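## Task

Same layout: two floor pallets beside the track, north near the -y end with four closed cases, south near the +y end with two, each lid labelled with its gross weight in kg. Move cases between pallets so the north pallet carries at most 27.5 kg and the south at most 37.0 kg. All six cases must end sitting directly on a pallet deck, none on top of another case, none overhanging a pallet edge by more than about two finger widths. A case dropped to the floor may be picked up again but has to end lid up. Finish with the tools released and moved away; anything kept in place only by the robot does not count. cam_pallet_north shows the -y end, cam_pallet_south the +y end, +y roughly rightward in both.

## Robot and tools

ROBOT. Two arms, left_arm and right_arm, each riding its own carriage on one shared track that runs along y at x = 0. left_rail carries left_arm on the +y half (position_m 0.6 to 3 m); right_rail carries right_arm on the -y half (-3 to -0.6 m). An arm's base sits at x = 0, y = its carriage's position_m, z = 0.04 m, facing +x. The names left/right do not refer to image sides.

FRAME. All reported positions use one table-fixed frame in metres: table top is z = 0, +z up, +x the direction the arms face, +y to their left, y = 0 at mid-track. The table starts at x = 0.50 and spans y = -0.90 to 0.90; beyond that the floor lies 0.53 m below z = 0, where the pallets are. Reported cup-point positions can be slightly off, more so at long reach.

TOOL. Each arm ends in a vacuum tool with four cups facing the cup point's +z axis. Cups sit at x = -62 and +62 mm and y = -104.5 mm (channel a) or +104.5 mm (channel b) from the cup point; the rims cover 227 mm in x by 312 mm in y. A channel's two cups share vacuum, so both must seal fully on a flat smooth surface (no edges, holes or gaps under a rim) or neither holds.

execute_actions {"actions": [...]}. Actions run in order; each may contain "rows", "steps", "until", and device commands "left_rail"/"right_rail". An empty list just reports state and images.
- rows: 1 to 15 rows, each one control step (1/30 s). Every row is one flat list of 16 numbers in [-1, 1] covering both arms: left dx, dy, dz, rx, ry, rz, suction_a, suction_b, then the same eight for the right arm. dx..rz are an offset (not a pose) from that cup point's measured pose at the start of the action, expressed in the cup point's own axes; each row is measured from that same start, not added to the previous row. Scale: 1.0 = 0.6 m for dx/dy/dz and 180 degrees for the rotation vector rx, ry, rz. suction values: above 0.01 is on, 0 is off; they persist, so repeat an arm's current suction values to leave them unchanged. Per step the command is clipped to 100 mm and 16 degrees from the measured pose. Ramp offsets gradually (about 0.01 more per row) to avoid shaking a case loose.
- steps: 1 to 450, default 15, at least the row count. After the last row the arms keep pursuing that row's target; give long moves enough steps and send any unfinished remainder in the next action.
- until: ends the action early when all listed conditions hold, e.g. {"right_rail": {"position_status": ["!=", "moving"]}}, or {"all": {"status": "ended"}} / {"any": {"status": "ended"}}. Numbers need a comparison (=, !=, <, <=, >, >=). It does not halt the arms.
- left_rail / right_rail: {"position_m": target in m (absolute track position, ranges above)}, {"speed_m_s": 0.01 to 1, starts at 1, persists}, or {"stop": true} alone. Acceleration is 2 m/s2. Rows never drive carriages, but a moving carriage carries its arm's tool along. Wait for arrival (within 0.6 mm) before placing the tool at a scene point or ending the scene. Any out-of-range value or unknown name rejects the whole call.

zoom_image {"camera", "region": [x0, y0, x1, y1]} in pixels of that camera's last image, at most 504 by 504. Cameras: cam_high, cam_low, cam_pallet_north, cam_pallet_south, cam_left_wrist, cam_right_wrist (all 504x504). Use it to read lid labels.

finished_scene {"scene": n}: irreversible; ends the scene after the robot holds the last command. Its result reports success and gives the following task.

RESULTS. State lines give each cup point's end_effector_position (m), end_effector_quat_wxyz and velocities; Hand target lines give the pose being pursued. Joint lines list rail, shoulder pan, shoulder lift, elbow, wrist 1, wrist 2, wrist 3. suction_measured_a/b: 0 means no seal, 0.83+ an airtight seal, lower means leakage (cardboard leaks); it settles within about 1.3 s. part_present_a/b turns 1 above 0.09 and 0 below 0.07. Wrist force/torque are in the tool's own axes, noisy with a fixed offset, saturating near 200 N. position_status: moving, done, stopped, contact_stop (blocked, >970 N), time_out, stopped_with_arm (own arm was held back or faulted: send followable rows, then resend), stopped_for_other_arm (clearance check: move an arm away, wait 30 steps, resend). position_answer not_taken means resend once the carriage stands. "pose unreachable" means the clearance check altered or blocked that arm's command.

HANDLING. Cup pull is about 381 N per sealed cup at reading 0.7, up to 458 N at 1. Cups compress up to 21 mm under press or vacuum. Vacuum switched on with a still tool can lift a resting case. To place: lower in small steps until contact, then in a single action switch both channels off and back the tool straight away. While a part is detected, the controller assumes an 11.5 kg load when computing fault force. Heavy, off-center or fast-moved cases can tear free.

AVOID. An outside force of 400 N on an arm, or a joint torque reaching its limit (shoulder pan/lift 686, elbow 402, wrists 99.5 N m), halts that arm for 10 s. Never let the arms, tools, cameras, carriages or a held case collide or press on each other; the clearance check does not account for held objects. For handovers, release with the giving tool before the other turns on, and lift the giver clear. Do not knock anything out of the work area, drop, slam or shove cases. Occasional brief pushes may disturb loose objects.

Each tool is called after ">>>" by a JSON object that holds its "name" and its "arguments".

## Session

>>> {"name": "execute_actions", "arguments": {"actions": []}}

Scene clock: 0.00 s.
left_arm: end_effector_position=(+0.8504, +2.0543, +0.4419) suction_measured_a=0.00 part_present_a=0 suction_measured_b=0.00 part_present_b=0 end_effector_quat_wxyz=(+0.001, -0.001, +1.000, -0.001) end_effector_velocity=(-0.000, +0.000, +0.000) end_effector_angular_velocity=(-0.000, -0.000, -0.000) | right_arm: end_effector_position=(+0.8494, -2.2712, +0.4377) suction_measured_a=0.01 part_present_a=0 suction_measured_b=0.01 part_present_b=0 end_effector_quat_wxyz=(-0.001, +0.000, +1.000, +0.001) end_effector_velocity=(+0.000, -0.000, -0.000) end_effector_angular_velocity=(+0.000, +0.000, -0.000)
Joint positions: left_arm=[ 2.055 -0.239 -1.5    2.091 -2.166 -1.572  1.331] | right_arm=[-2.272 -0.239 -1.497  2.093 -2.165 -1.57   1.332]
Joint velocities: left_arm=[ 0.  0. -0.  0. -0. -0.  0.] | right_arm=[ 0. -0.  0. -0.  0. -0. -0.]
Wrist force (N, on the end effector, along its own x y z axes, offset not removed): no reading
Wrist torque (N m, same axes, about the end effector's origin, offset not removed): no reading
Hand target (left_arm): +0.850, +2.054, +0.442; +0.001, -0.001, +1.000, -0.001
Hand target (right_arm): +0.849, -2.271, +0.438; -0.001, +0.000, +1.000, +0.001
left_rail: position_m=2.055 position_m_goal=2.055 speed_m_s=1.00 position_status=done position_answer=taken refusals=0
right_rail: position_m=-2.272 position_m_goal=-2.272 speed_m_s=1.00 position_status=done position_answer=taken refusals=0

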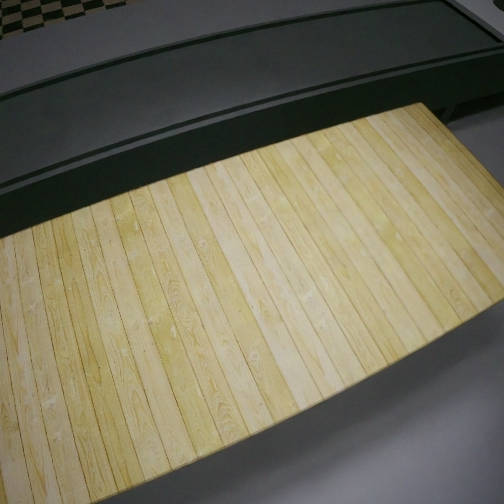

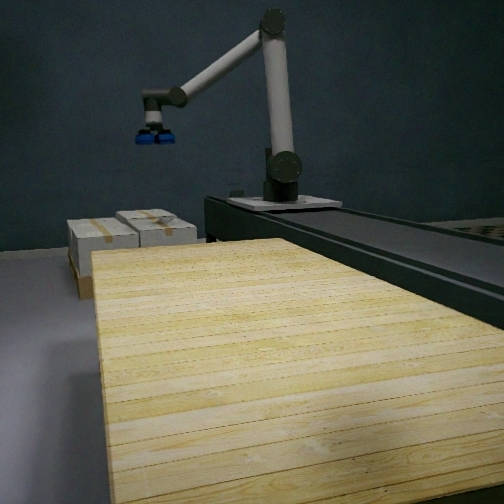

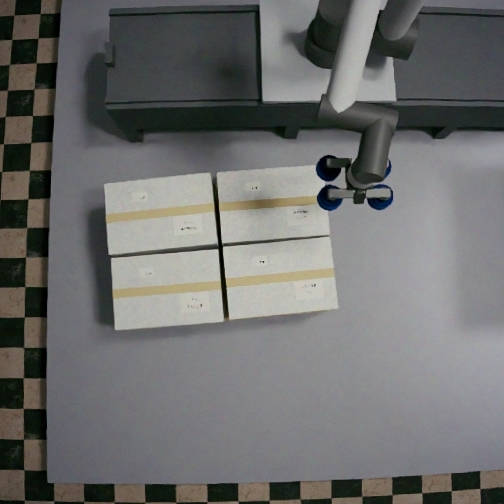

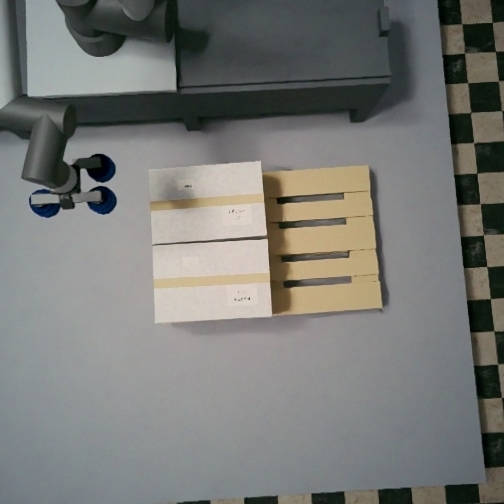

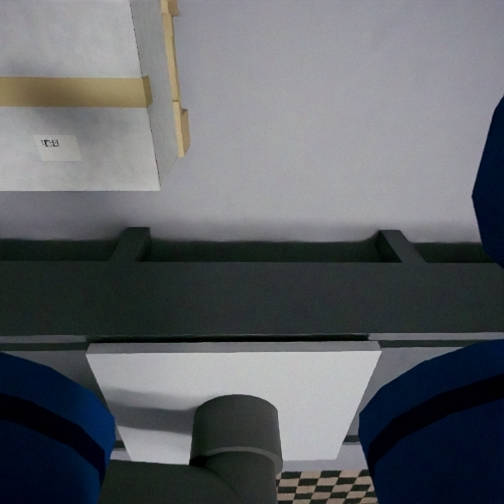

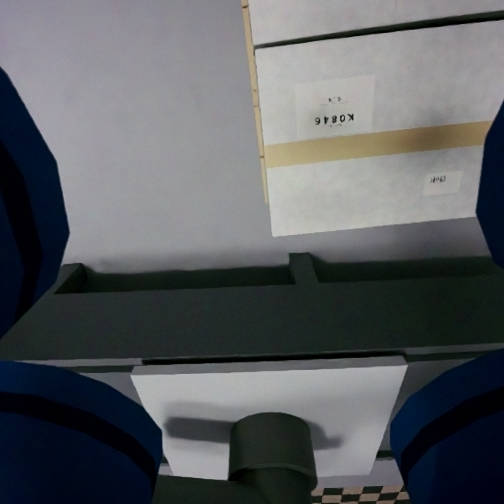

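>>> {"name": "execute_actions", "arguments": {"actions": [{"right_rail":{"position_m":-2.42},"left_rail":{"position_m":2.67},"rows":[[-0.1,0,0.05,0,0,0,0,0,-0.1,0,0.05,0,0,0,0,0],[-0.52,0,0.35,0,0,0,0,0,-0.45,0,0.35,0,0,0,0,0]],"steps":42}]}}

>>> {"name": "zoom_image", "arguments": {"camera": "cam_right_wrist", "region": [150, 0, 400, 400]}}

>>> {"name": "zoom_image", "arguments": {"camera": "cam_left_wrist", "region": [120, 0, 400, 400]}}

Scene clock: 2.63 s.
left_arm: end_effector_position=(+1.1628, +2.6691, +0.2323) suction_measured_a=0.00 part_present_a=0 suction_measured_b=0.00 part_present_b=0 end_effector_quat_wxyz=(+0.002, -0.001, +1.000, -0.001) end_effector_velocity=(+0.000, -0.000, -0.000) end_effector_angular_velocity=(+0.000, +0.000, -0.000) | right_arm: end_effector_position=(+1.1189, -2.4194, +0.2275) suction_measured_a=0.01 part_present_a=0 suction_measured_b=0.01 part_present_b=0 end_effector_quat_wxyz=(-0.001, +0.000, +1.000, +0.001) end_effector_velocity=(+0.000, -0.000, -0.000) end_effector_angular_velocity=(+0.000, +0.000, -0.000)
Joint positions: left_arm=[ 2.67  -0.174 -1.024  1.766 -2.316 -1.572  1.395] | right_arm=[-2.42  -0.18  -1.058  1.836 -2.346 -1.57   1.391]
Joint velocities: left_arm=[ 0. -0.  0. -0.  0.  0.  0.] | right_arm=[ 0.  0.  0. -0.  0. -0.  0.]
Wrist force (N, on the end effector, along its own x y z axes, offset not removed): left_arm=[6.3 -4.1 -0.5] | right_arm=[-1.5 1.4 -4.8]
Wrist torque (N m, same axes, about the end effector's origin, offset not removed): left_arm=[-0.50 -0.96 -0.10] | right_arm=[0.16 -0.32 -0.53]
Hand target (left_arm): +1.163, +2.669, +0.232; +0.001, -0.001, +1.000, -0.001
Hand target (right_arm): +1.119, -2.419, +0.227; -0.001, +0.000, +1.000, +0.001
Off the commanded pose (left_arm): 0.001 m, 0 deg.
Off the commanded pose (right_arm): 0.000 m, 0 deg.
left_rail: position_m=2.670 position_m_goal=2.670 speed_m_s=1.00 position_status=done position_answer=taken refusals=0
right_rail: position_m=-2.420 position_m_goal=-2.420 speed_m_s=1.00 position_status=done position_answer=taken refusals=0

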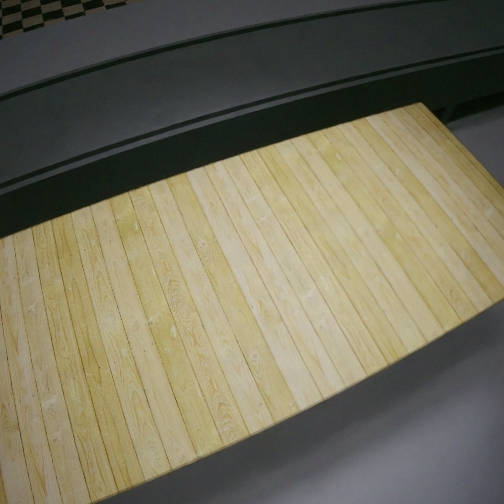

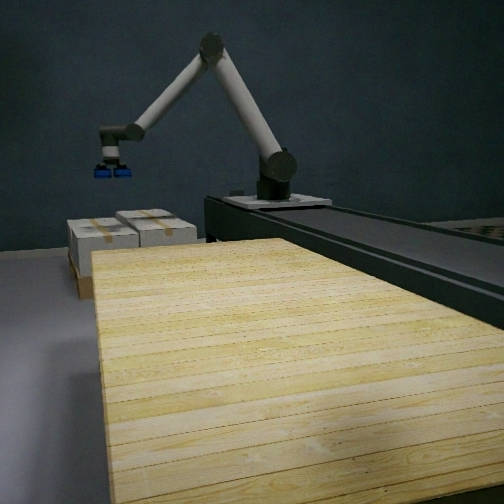

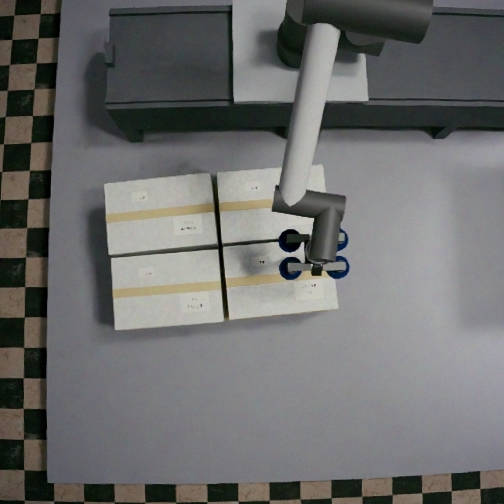

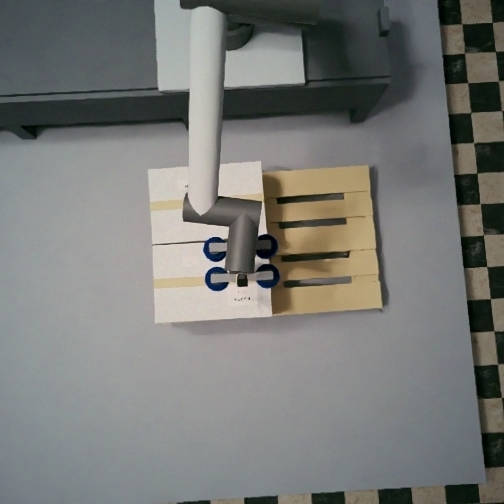

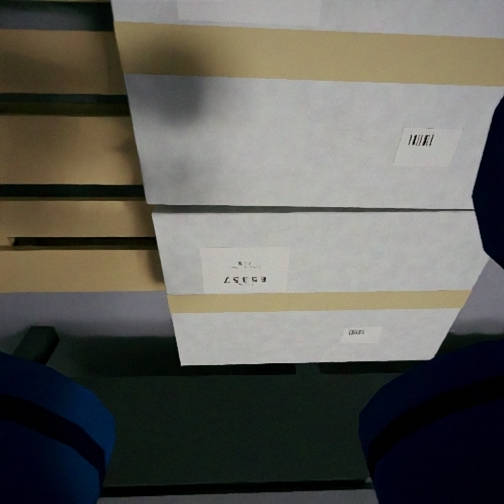

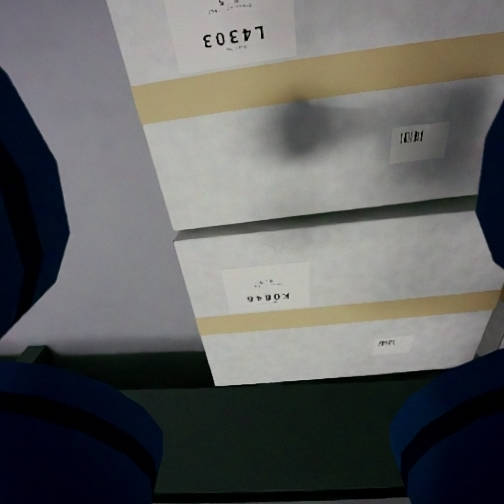

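Region (150, 0, 400, 400) of cam_right_wrist's 504x504 image, scaled by 1.260, with more detail than that image has; it fills the left 315 columns of this view, and the rest is white.

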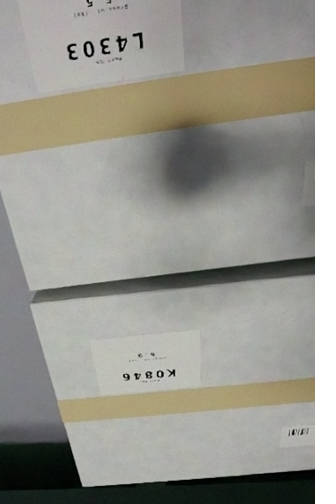

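Region (120, 0, 400, 400) of cam_left_wrist's 504x504 image, scaled by 1.260, with more detail than that image has; it fills the left 353 columns of this view, and the rest is white.

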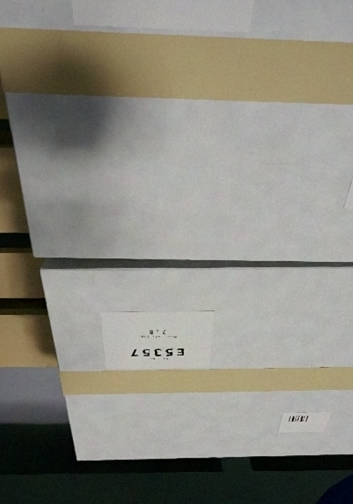

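>>> {"name": "zoom_image", "arguments": {"camera": "cam_right_wrist", "region": [215, 255, 320, 320]}}

>>> {"name": "zoom_image", "arguments": {"camera": "cam_left_wrist", "region": [195, 240, 300, 300]}}

>>> {"name": "zoom_image", "arguments": {"camera": "cam_right_wrist", "region": [170, 0, 300, 60]}}

>>> {"name": "execute_actions", "arguments": {"actions": [{"right_rail":{"position_m":-3.0},"rows":[[-0.05,0,0,0,0,0,0,0,-0.05,0,0,0,0,0,0,0],[-0.2,0,0,0,0,0,0,0,-0.12,0,0,0,0,0,0,0]],"steps":40}]}}

Region (215, 255, 320, 320) of cam_right_wrist's 504x504 image, scaled by 4.800, with more detail than that image has; it fills the top 312 rows of this view, and the rest is white.

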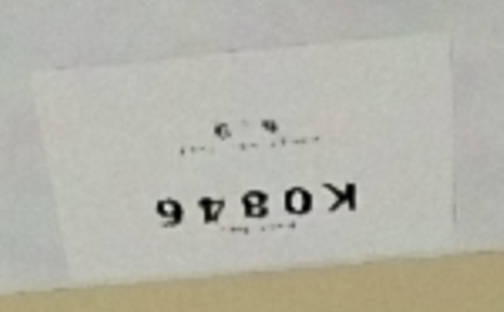

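Region (195, 240, 300, 300) of cam_left_wrist's 504x504 image, scaled by 4.800, with more detail than that image has; it fills the top 288 rows of this view, and the rest is white.

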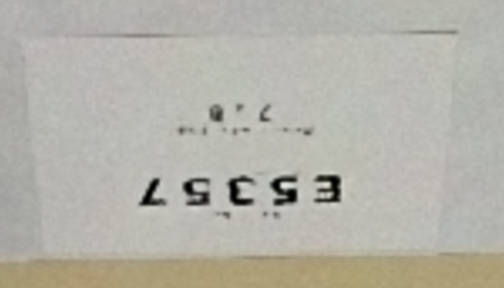

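Region (170, 0, 300, 60) of cam_right_wrist's 504x504 image, scaled by 3.877, with more detail than that image has; it fills the top 233 rows of this view, and the rest is white.

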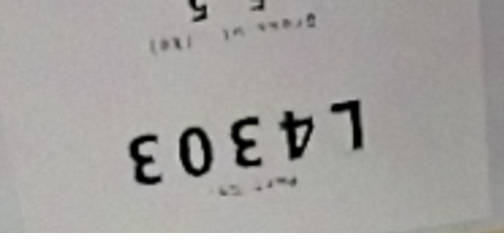

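Scene clock: 4.93 s.
left_arm: end_effector_position=(+1.2828, +2.6691, +0.2325) suction_measured_a=0.00 part_present_a=0 suction_measured_b=0.00 part_present_b=0 end_effector_quat_wxyz=(+0.002, -0.001, +1.000, -0.001) end_effector_velocity=(+0.000, +0.000, +0.000) end_effector_angular_velocity=(-0.000, -0.000, +0.000) | right_arm: end_effector_position=(+1.1909, -2.9993, +0.2273) suction_measured_a=0.01 part_present_a=0 suction_measured_b=0.01 part_present_b=0 end_effector_quat_wxyz=(-0.001, +0.000, +1.000, +0.001) end_effector_velocity=(+0.000, +0.000, +0.000) end_effector_angular_velocity=(+0.000, -0.000, +0.000)
Joint positions: left_arm=[ 2.67  -0.158 -0.915  1.563 -2.221 -1.572  1.412] | right_arm=[-3.    -0.169 -0.995  1.719 -2.293 -1.57   1.402]
Joint velocities: left_arm=[ 0.  0.  0. -0.  0. -0.  0.] | right_arm=[ 0.  0.  0. -0.  0.  0. -0.]
Wrist force (N, on the end effector, along its own x y z axes, offset not removed): left_arm=[7.8 -2.0 -0.9] | right_arm=[3.5 3.1 0.2]
Wrist torque (N m, same axes, about the end effector's origin, offset not removed): left_arm=[-0.26 -1.13 -0.06] | right_arm=[0.25 -0.94 -0.40]
Hand target (left_arm): +1.283, +2.669, +0.233; +0.002, -0.001, +1.000, -0.001
Hand target (right_arm): +1.191, -2.999, +0.227; -0.001, +0.000, +1.000, +0.001
Off the commanded pose (left_arm): 0.000 m, 0 deg.
Off the commanded pose (right_arm): 0.000 m, 0 deg.
left_rail: position_m=2.670 position_m_goal=2.670 speed_m_s=1.00 position_status=done position_answer=taken refusals=0
right_rail: position_m=-3.000 position_m_goal=-3.000 speed_m_s=1.00 position_status=done position_answer=taken refusals=0

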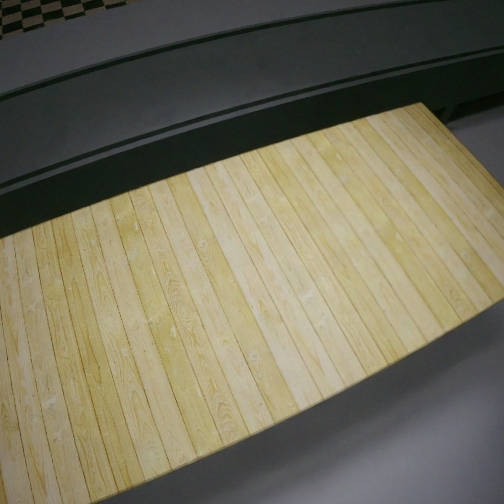

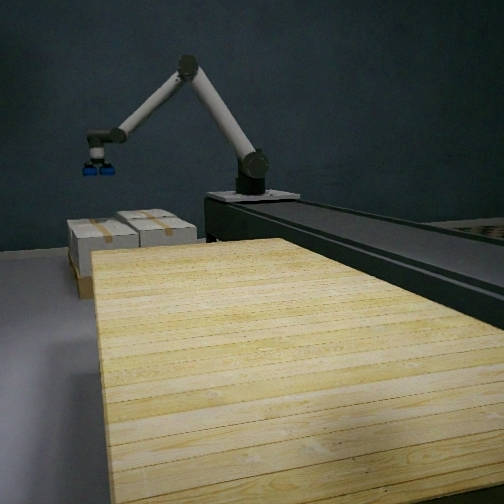

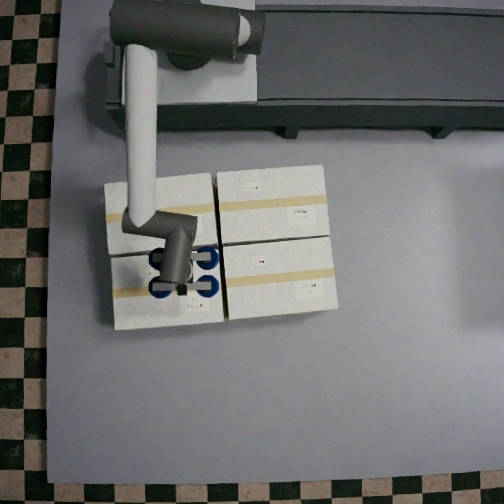

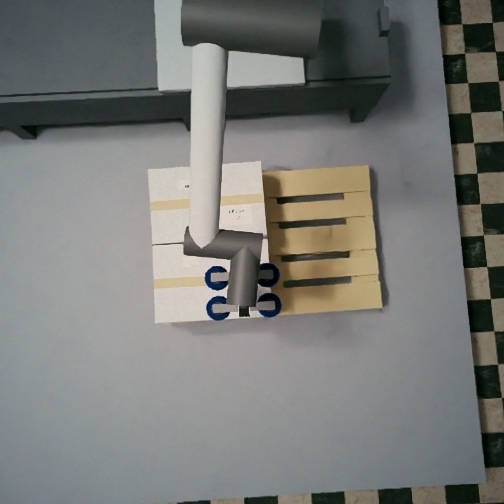

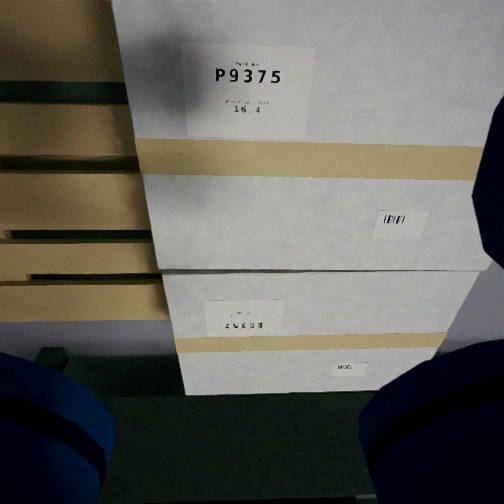

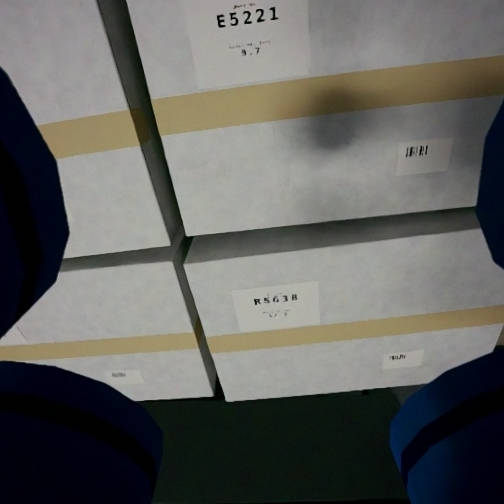

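>>> {"name": "zoom_image", "arguments": {"camera": "cam_right_wrist", "region": [225, 275, 330, 335]}}

>>> {"name": "zoom_image", "arguments": {"camera": "cam_right_wrist", "region": [190, 0, 310, 80]}}

>>> {"name": "zoom_image", "arguments": {"camera": "cam_left_wrist", "region": [190, 50, 310, 130]}}

Region (225, 275, 330, 335) of cam_right_wrist's 504x504 image, scaled by 4.800, with more detail than that image has; it fills the top 288 rows of this view, and the rest is white.

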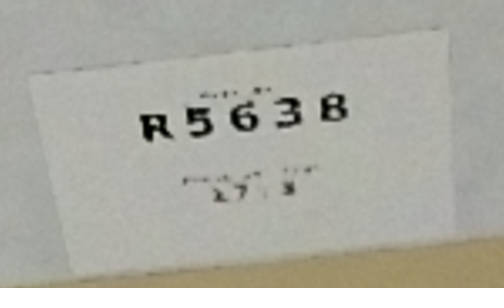

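Region (190, 0, 310, 80) of cam_right_wrist's 504x504 image, scaled by 4.200, with more detail than that image has.

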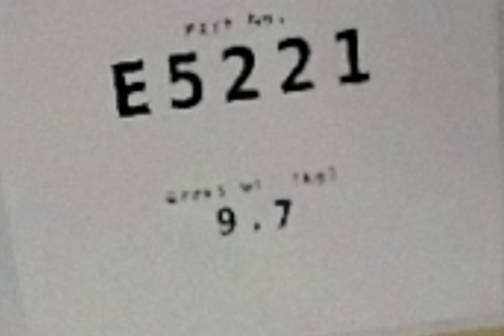

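Region (190, 50, 310, 130) of cam_left_wrist's 504x504 image, scaled by 4.200, with more detail than that image has.

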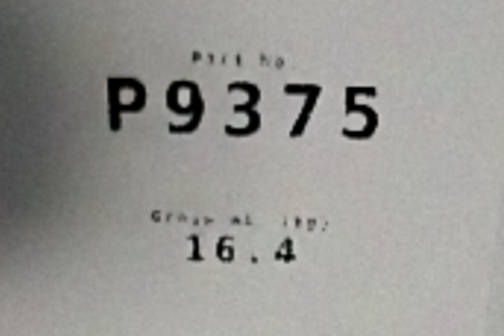

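>>> {"name": "execute_actions", "arguments": {"actions": [{"left_rail":{"position_m":1.6},"rows":[[0.05,0,-0.05,0,0,0,0,0,0,0.1,0,0,0,0,0,0],[0.1,-0.1,-0.1,0,0,0,0,0,0,0.2,0.05,0,0,0,0,0],[0.68,-0.55,-0.3,0,0,-0.01,0,0,-0.04,0.742,0.495,0,0,-0.029,0,0]],"steps":42}]}}

>>> {"name": "zoom_image", "arguments": {"camera": "cam_pallet_north", "region": [200, 150, 360, 330]}}

Scene clock: 9.10 s.
left_arm: end_effector_position=(+0.8743, +1.3139, +0.4119) suction_measured_a=0.00 part_present_a=0 suction_measured_b=0.00 part_present_b=0 end_effector_quat_wxyz=(+0.001, -0.016, +1.000, -0.002) end_effector_velocity=(-0.002, -0.428, +0.001) end_effector_angular_velocity=(+0.000, -0.000, +0.001) | right_arm: end_effector_position=(+1.2142, -2.5547, -0.0695) suction_measured_a=0.01 part_present_a=0 suction_measured_b=0.01 part_present_b=0 end_effector_quat_wxyz=(-0.001, -0.045, +0.999, +0.000) end_effector_velocity=(+0.000, +0.001, -0.001) end_effector_angular_velocity=(-0.000, +0.000, +0.000)
Joint positions: left_arm=[ 1.645 -0.578 -1.384  2.005 -2.195 -1.573  0.96 ] | right_arm=[-3.     0.195 -0.657  1.586 -2.497 -1.57   1.675]
Joint velocities: left_arm=[-0.427 -0.002 -0.002  0.001  0.001  0.    -0.003] | right_arm=[ 0.     0.     0.001 -0.001  0.001 -0.     0.   ]
Wrist force (N, on the end effector, along its own x y z axes, offset not removed): left_arm=[7.5 -7.1 -1.1] | right_arm=[-0.1 5.4 -3.2]
Wrist torque (N m, same axes, about the end effector's origin, offset not removed): left_arm=[-0.77 -1.10 -0.02] | right_arm=[0.76 -0.40 -0.42]
Hand target (left_arm): +0.874, +1.292, +0.412; +0.001, -0.016, +1.000, -0.002
Hand target (right_arm): +1.214, -2.555, -0.070; -0.001, -0.045, +0.999, +0.000
Off the commanded pose (left_arm): 0.000 m, 0 deg.
Off the commanded pose (right_arm): 0.001 m, 0 deg.
left_rail: position_m=1.645 position_m_goal=1.600 speed_m_s=1.00 position_status=moving position_answer=taken refusals=0
right_rail: position_m=-3.000 position_m_goal=-3.000 speed_m_s=1.00 position_status=done position_answer=taken refusals=0

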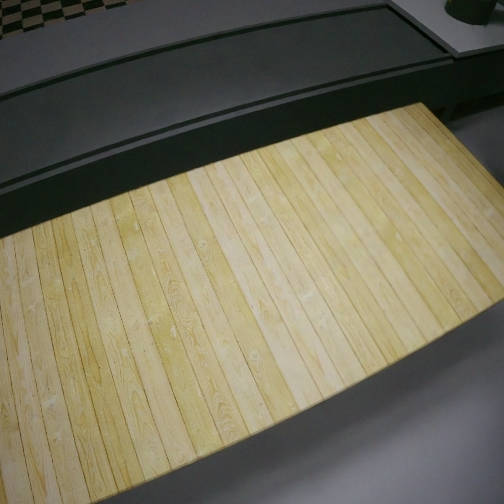

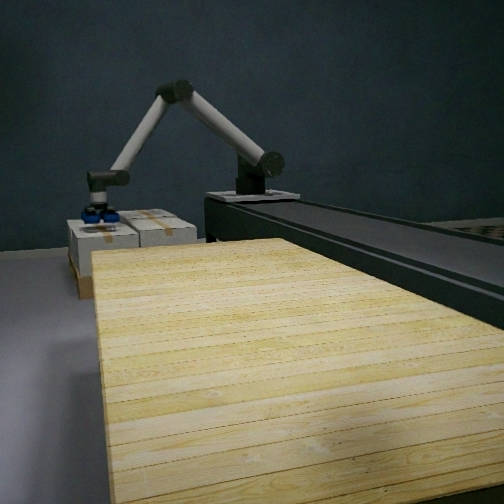

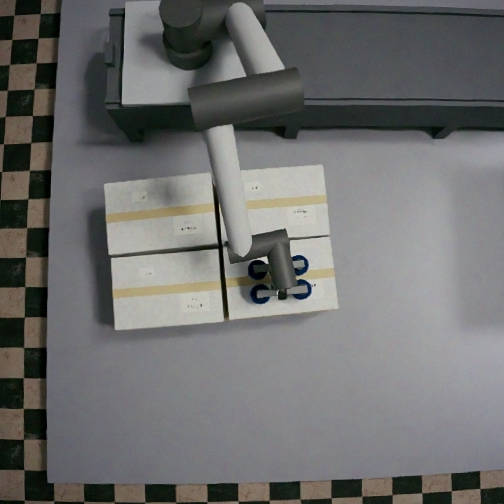

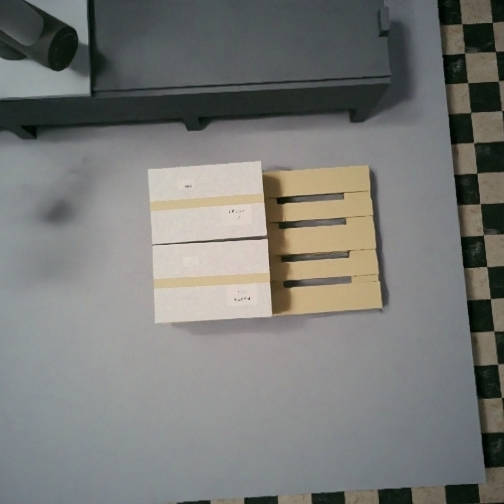

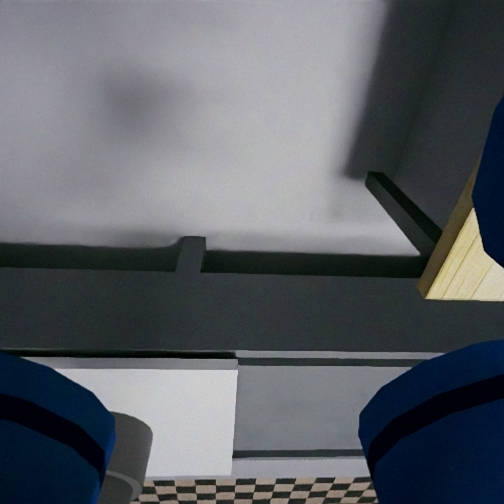

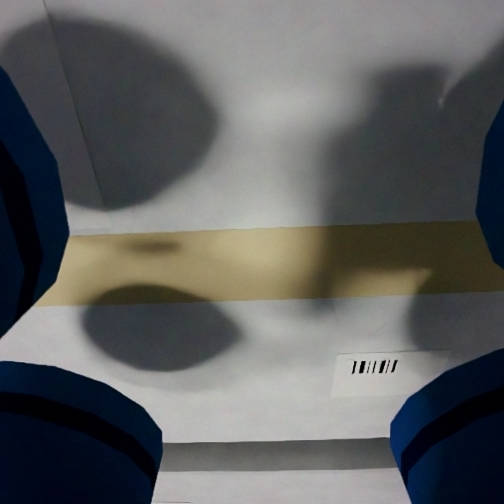

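Region (200, 150, 360, 330) of cam_pallet_north's 504x504 image, scaled by 2.800, with more detail than that image has.

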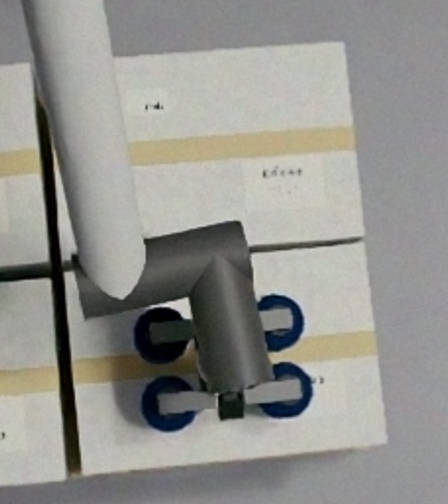

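>>> {"name": "execute_actions", "arguments": {"actions": [{"rows":[[0,0,0,0,0,0,0,0,0,0,0.015,0,0,-0.004,0,0],[0,0,0,0,0,0,0,0,0,0.005,0.03,0,0,-0.008,0,0],[0,0,0,0,0,0,0,0,0,0.005,0.045,0,0,-0.008,1,1],[0,0,0,0,0,0,0,0,0,0.005,0.06,0,0,-0.008,1,1],[0,0,0,0,0,0,0,0,0,0.005,0.07,0,0,-0.008,1,1],[0,0,0,0,0,0,0,0,0,0.005,0.08,0,0,-0.008,1,1]],"steps":20}]}}

Scene clock: 11.13 s.
left_arm: end_effector_position=(+0.8743, +1.2690, +0.4119) suction_measured_a=0.00 part_present_a=0 suction_measured_b=0.00 part_present_b=0 end_effector_quat_wxyz=(+0.001, -0.016, +1.000, -0.002) end_effector_velocity=(+0.000, +0.000, +0.000) end_effector_angular_velocity=(-0.000, -0.000, +0.000) | right_arm: end_effector_position=(+1.2139, -2.5518, -0.1174) suction_measured_a=0.01 part_present_a=0 suction_measured_b=0.01 part_present_b=0 end_effector_quat_wxyz=(-0.001, -0.058, +0.998, +0.000) end_effector_velocity=(+0.000, +0.000, -0.001) end_effector_angular_velocity=(+0.000, -0.000, +0.000)
Joint positions: left_arm=[ 1.6   -0.578 -1.384  2.005 -2.195 -1.573  0.96 ] | right_arm=[-3.     0.197 -0.611  1.578 -2.535 -1.57   1.652]
Joint velocities: left_arm=[ 0.  0.  0. -0. -0. -0.  0.] | right_arm=[ 0.     0.     0.001 -0.    -0.001  0.    -0.   ]
Wrist force (N, on the end effector, along its own x y z axes, offset not removed): left_arm=[5.3 -2.0 -2.8] | right_arm=[-0.4 1.8 -2.8]
Wrist torque (N m, same axes, about the end effector's origin, offset not removed): left_arm=[-0.35 -0.96 -0.14] | right_arm=[-0.06 -0.36 -0.48]
Hand target (left_arm): +0.874, +1.269, +0.412; +0.001, -0.016, +1.000, -0.002
Hand target (right_arm): +1.214, -2.552, -0.117; -0.001, -0.058, +0.998, +0.000
Off the commanded pose (left_arm): 0.000 m, 0 deg.
Off the commanded pose (right_arm): 0.000 m, 0 deg.
left_rail: position_m=1.600 position_m_goal=1.600 speed_m_s=1.00 position_status=done position_answer=taken refusals=0
right_rail: position_m=-3.000 position_m_goal=-3.000 speed_m_s=1.00 position_status=done position_answer=taken refusals=0

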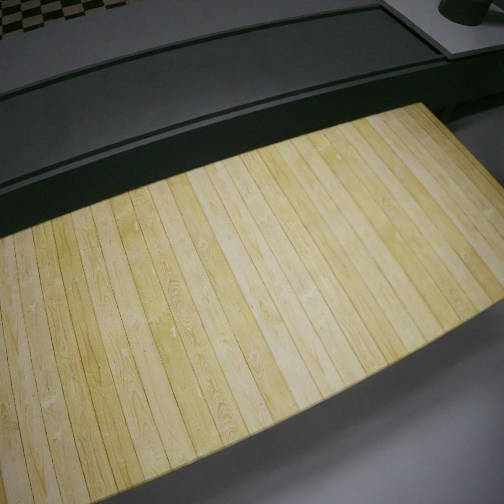

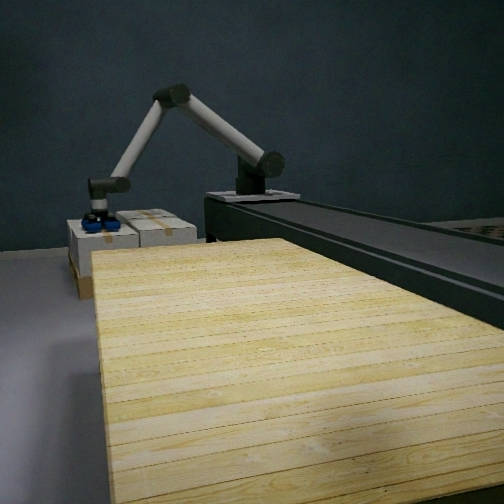

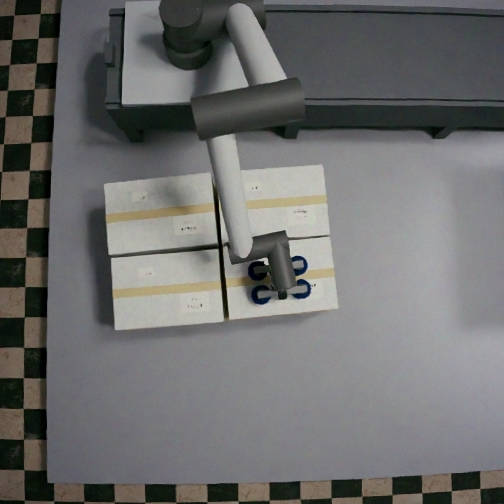

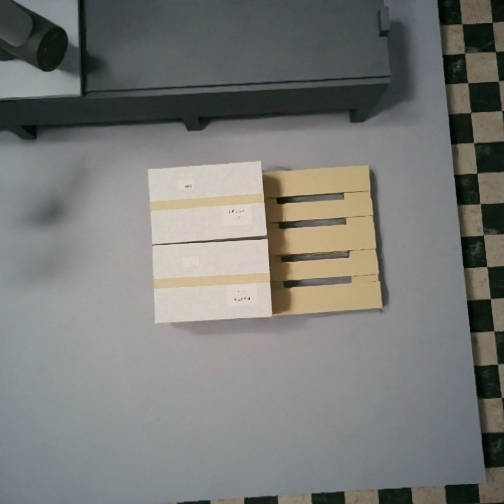

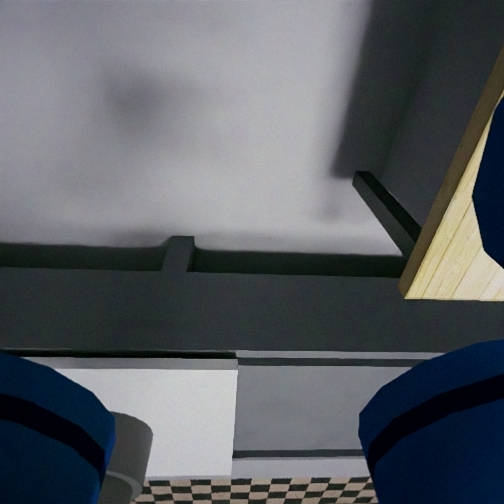

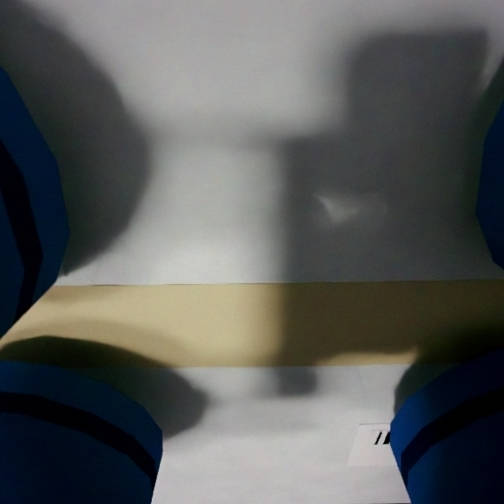

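>>> {"name": "execute_actions", "arguments": {"actions": [{"rows":[[0,0,0,0,0,0,0,0,0,0,0.01,0,0,0,1,1],[0,0,0,0,0,0,0,0,0,0,0.02,0,0,0,1,1],[0,0,0,0,0,0,0,0,0,0,0.03,0,0,0,1,1],[0,0,0,0,0,0,0,0,0,0,0.04,0,0,0,1,1]],"steps":20}]}}

Scene clock: 12.40 s.
left_arm: end_effector_position=(+0.8743, +1.2690, +0.4119) suction_measured_a=0.00 part_present_a=0 suction_measured_b=0.00 part_present_b=0 end_effector_quat_wxyz=(+0.001, -0.016, +1.000, -0.002) end_effector_velocity=(-0.000, -0.000, +0.000) end_effector_angular_velocity=(-0.000, -0.000, +0.000) | right_arm: end_effector_position=(+1.2140, -2.5517, -0.1410) suction_measured_a=0.94 part_present_a=1 suction_measured_b=0.94 part_present_b=1 end_effector_quat_wxyz=(-0.001, -0.058, +0.998, +0.000) end_effector_velocity=(-0.000, +0.000, -0.001) end_effector_angular_velocity=(+0.000, +0.001, -0.000)
Joint positions: left_arm=[ 1.6   -0.578 -1.384  2.005 -2.195 -1.573  0.96 ] | right_arm=[-3.     0.198 -0.589  1.574 -2.554 -1.57   1.652]
Joint velocities: left_arm=[ 0. -0. -0.  0. -0. -0. -0.] | right_arm=[ 0.    -0.     0.001 -0.     0.     0.    -0.   ]
Wrist force (N, on the end effector, along its own x y z axes, offset not removed): left_arm=[3.4 -3.1 -2.7] | right_arm=[2.2 5.7 -60.6]
Wrist torque (N m, same axes, about the end effector's origin, offset not removed): left_arm=[-0.39 -0.60 -0.14] | right_arm=[3.59 -1.50 -0.38]
Hand target (left_arm): +0.874, +1.269, +0.412; +0.001, -0.016, +1.000, -0.002
Hand target (right_arm): +1.214, -2.552, -0.141; -0.001, -0.058, +0.998, +0.000
Off the commanded pose (left_arm): 0.000 m, 0 deg.
Off the commanded pose (right_arm): 0.000 m, 0 deg.
left_rail: position_m=1.600 position_m_goal=1.600 speed_m_s=1.00 position_status=done position_answer=taken refusals=0
right_rail: position_m=-3.000 position_m_goal=-3.000 speed_m_s=1.00 position_status=done position_answer=taken refusals=0

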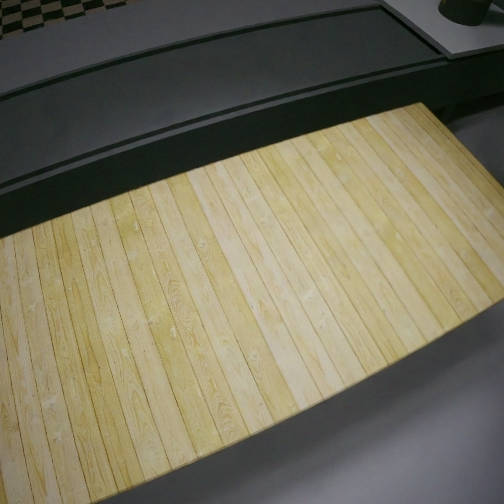

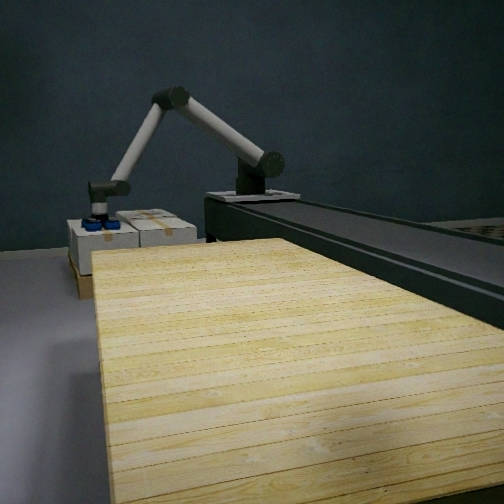

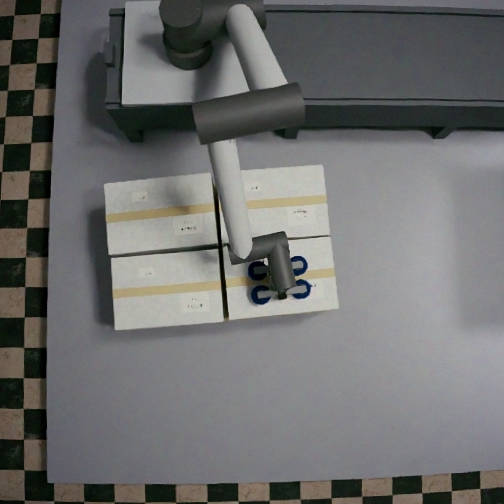

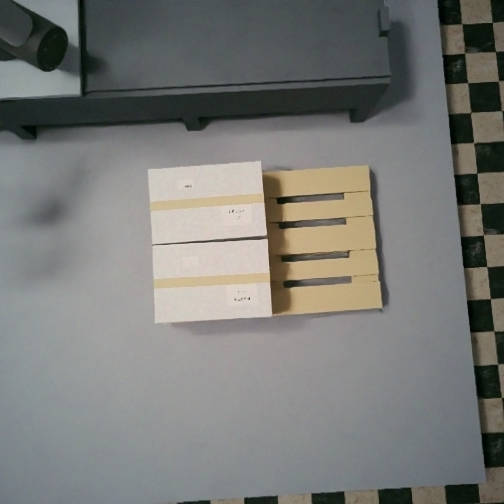

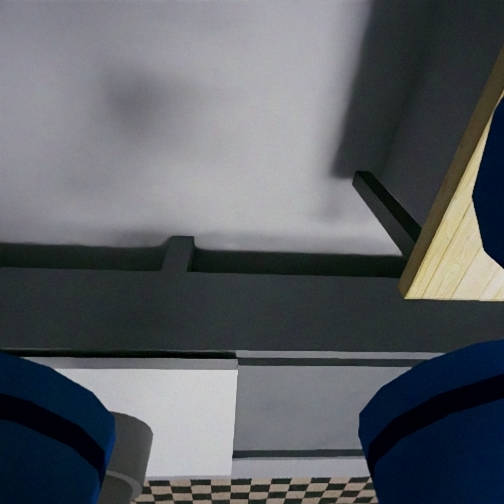

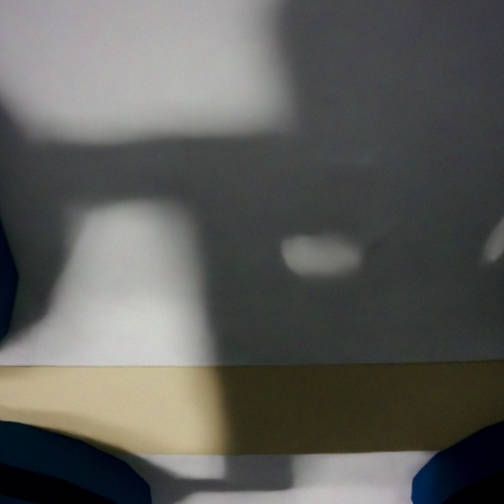

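>>> {"name": "execute_actions", "arguments": {"actions": [{"rows":[[0,0,0,0,0,0,0,0,0,0,-0.01,0,0,0,1,1],[0,0,0,0,0,0,0,0,0,0,-0.02,0,0,0,1,1],[0,0,0,0,0,0,0,0,0,0,-0.04,0,0,0,1,1],[0,0,0,0,0,0,0,0,0,0,-0.06,0,0,0,1,1],[0,0,0,0,0,0,0,0,0,0,-0.09,0,0,0,1,1],[0,0,0,0,0,0,0,0,0,0,-0.12,0,0,0,1,1],[0,0,0,0,0,0,0,0,0,0,-0.16,0,0,0,1,1],[0,0,0,0,0,0,0,0,0,0,-0.2,0,0,0,1,1],[0,0,0,0,0,0,0,0,0,0,-0.25,0,0,0,1,1],[0,0,0,0,0,0,0,0,0,0,-0.75,0,0,0,1,1]],"steps":32},{"right_rail":{"position_m":-0.6},"rows":[[0,0,0,0,0,0,0,0,0.02,0,0,0,0,0,1,1],[0,0,0,0,0,0,0,0,0.04,0.01,0,0,0,0,1,1],[0,-0.02,0,0,0,0,0,0,0.07,0.02,0,0,0,0.003,1,1],[0,-0.05,0,0,0,0,0,0,0.1,0.04,0,0,0,0.006,1,1],[0,-0.1,0,0,0,0,0,0,0.15,0.06,0,0,0,0.01,1,1],[0,-0.2,0,0,0,0,0,0,0.536,0.213,0,0,0,0.0265,1,1]],"steps":120,"until":{"all":{"status":"ended"}}}]}}

Scene clock: 18.67 s.
left_arm: end_effector_position=(+0.8779, +1.1491, +0.4120) suction_measured_a=0.00 part_present_a=0 suction_measured_b=0.00 part_present_b=0 end_effector_quat_wxyz=(+0.001, -0.016, +1.000, -0.002) end_effector_velocity=(-0.000, -0.000, +0.000) end_effector_angular_velocity=(-0.000, -0.000, -0.000) | right_arm: end_effector_position=(+0.8803, -0.0615, +0.3056) suction_measured_a=0.94 part_present_a=1 suction_measured_b=0.94 part_present_b=1 end_effector_quat_wxyz=(-0.000, -0.017, +1.000, +0.000) end_effector_velocity=(+0.001, -0.002, -0.000) end_effector_angular_velocity=(-0.000, +0.001, -0.002)
Joint positions: left_arm=[ 1.6   -0.679 -1.329  1.933 -2.178 -1.573  0.859] | right_arm=[-0.6    0.353 -1.202  1.933 -2.301 -1.57   1.89 ]
Joint velocities: left_arm=[ 0. -0. -0.  0. -0. -0.  0.] | right_arm=[ 0.    -0.002 -0.     0.     0.    -0.     0.   ]
Wrist force (N, on the end effector, along its own x y z axes, offset not removed): left_arm=[6.4 1.5 -3.4] | right_arm=[-0.2 5.3 -59.6]
Wrist torque (N m, same axes, about the end effector's origin, offset not removed): left_arm=[0.12 -1.11 -0.05] | right_arm=[2.60 -1.19 -0.58]
Hand target (left_arm): +0.878, +1.149, +0.412; +0.001, -0.016, +1.000, -0.002
Hand target (right_arm): +0.880, -0.062, +0.306; -0.000, -0.016, +1.000, +0.000
Off the commanded pose (left_arm): 0.000 m, 0 deg.
Off the commanded pose (right_arm): 0.001 m, 0 deg.
left_rail: position_m=1.600 position_m_goal=1.600 speed_m_s=1.00 position_status=done position_answer=taken refusals=0
right_rail: position_m=-0.600 position_m_goal=-0.600 speed_m_s=1.00 position_status=done position_answer=taken refusals=0

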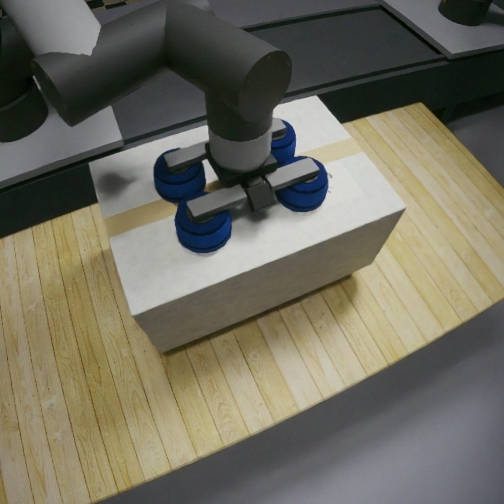

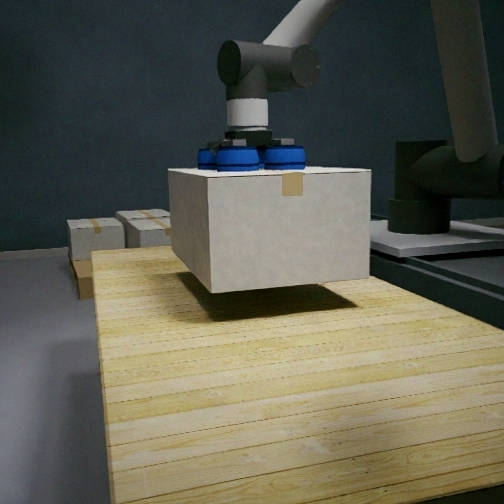

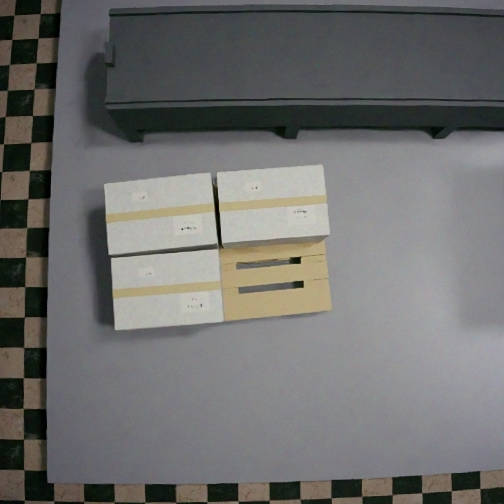

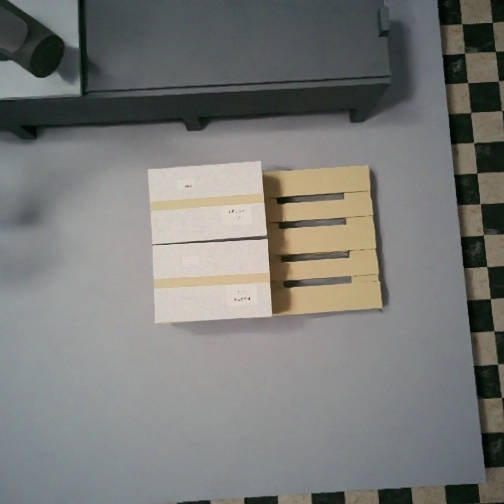

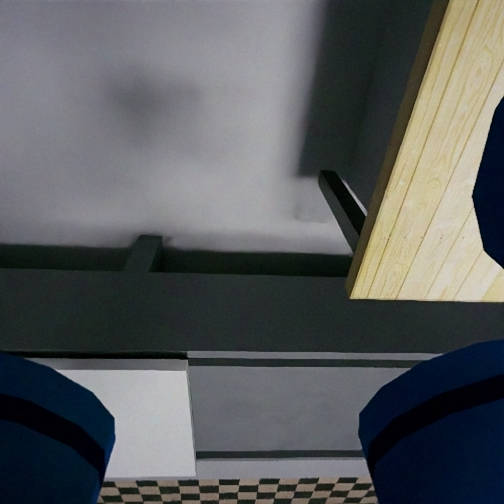

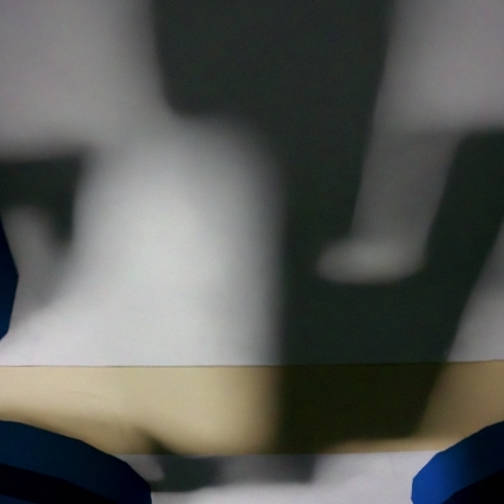

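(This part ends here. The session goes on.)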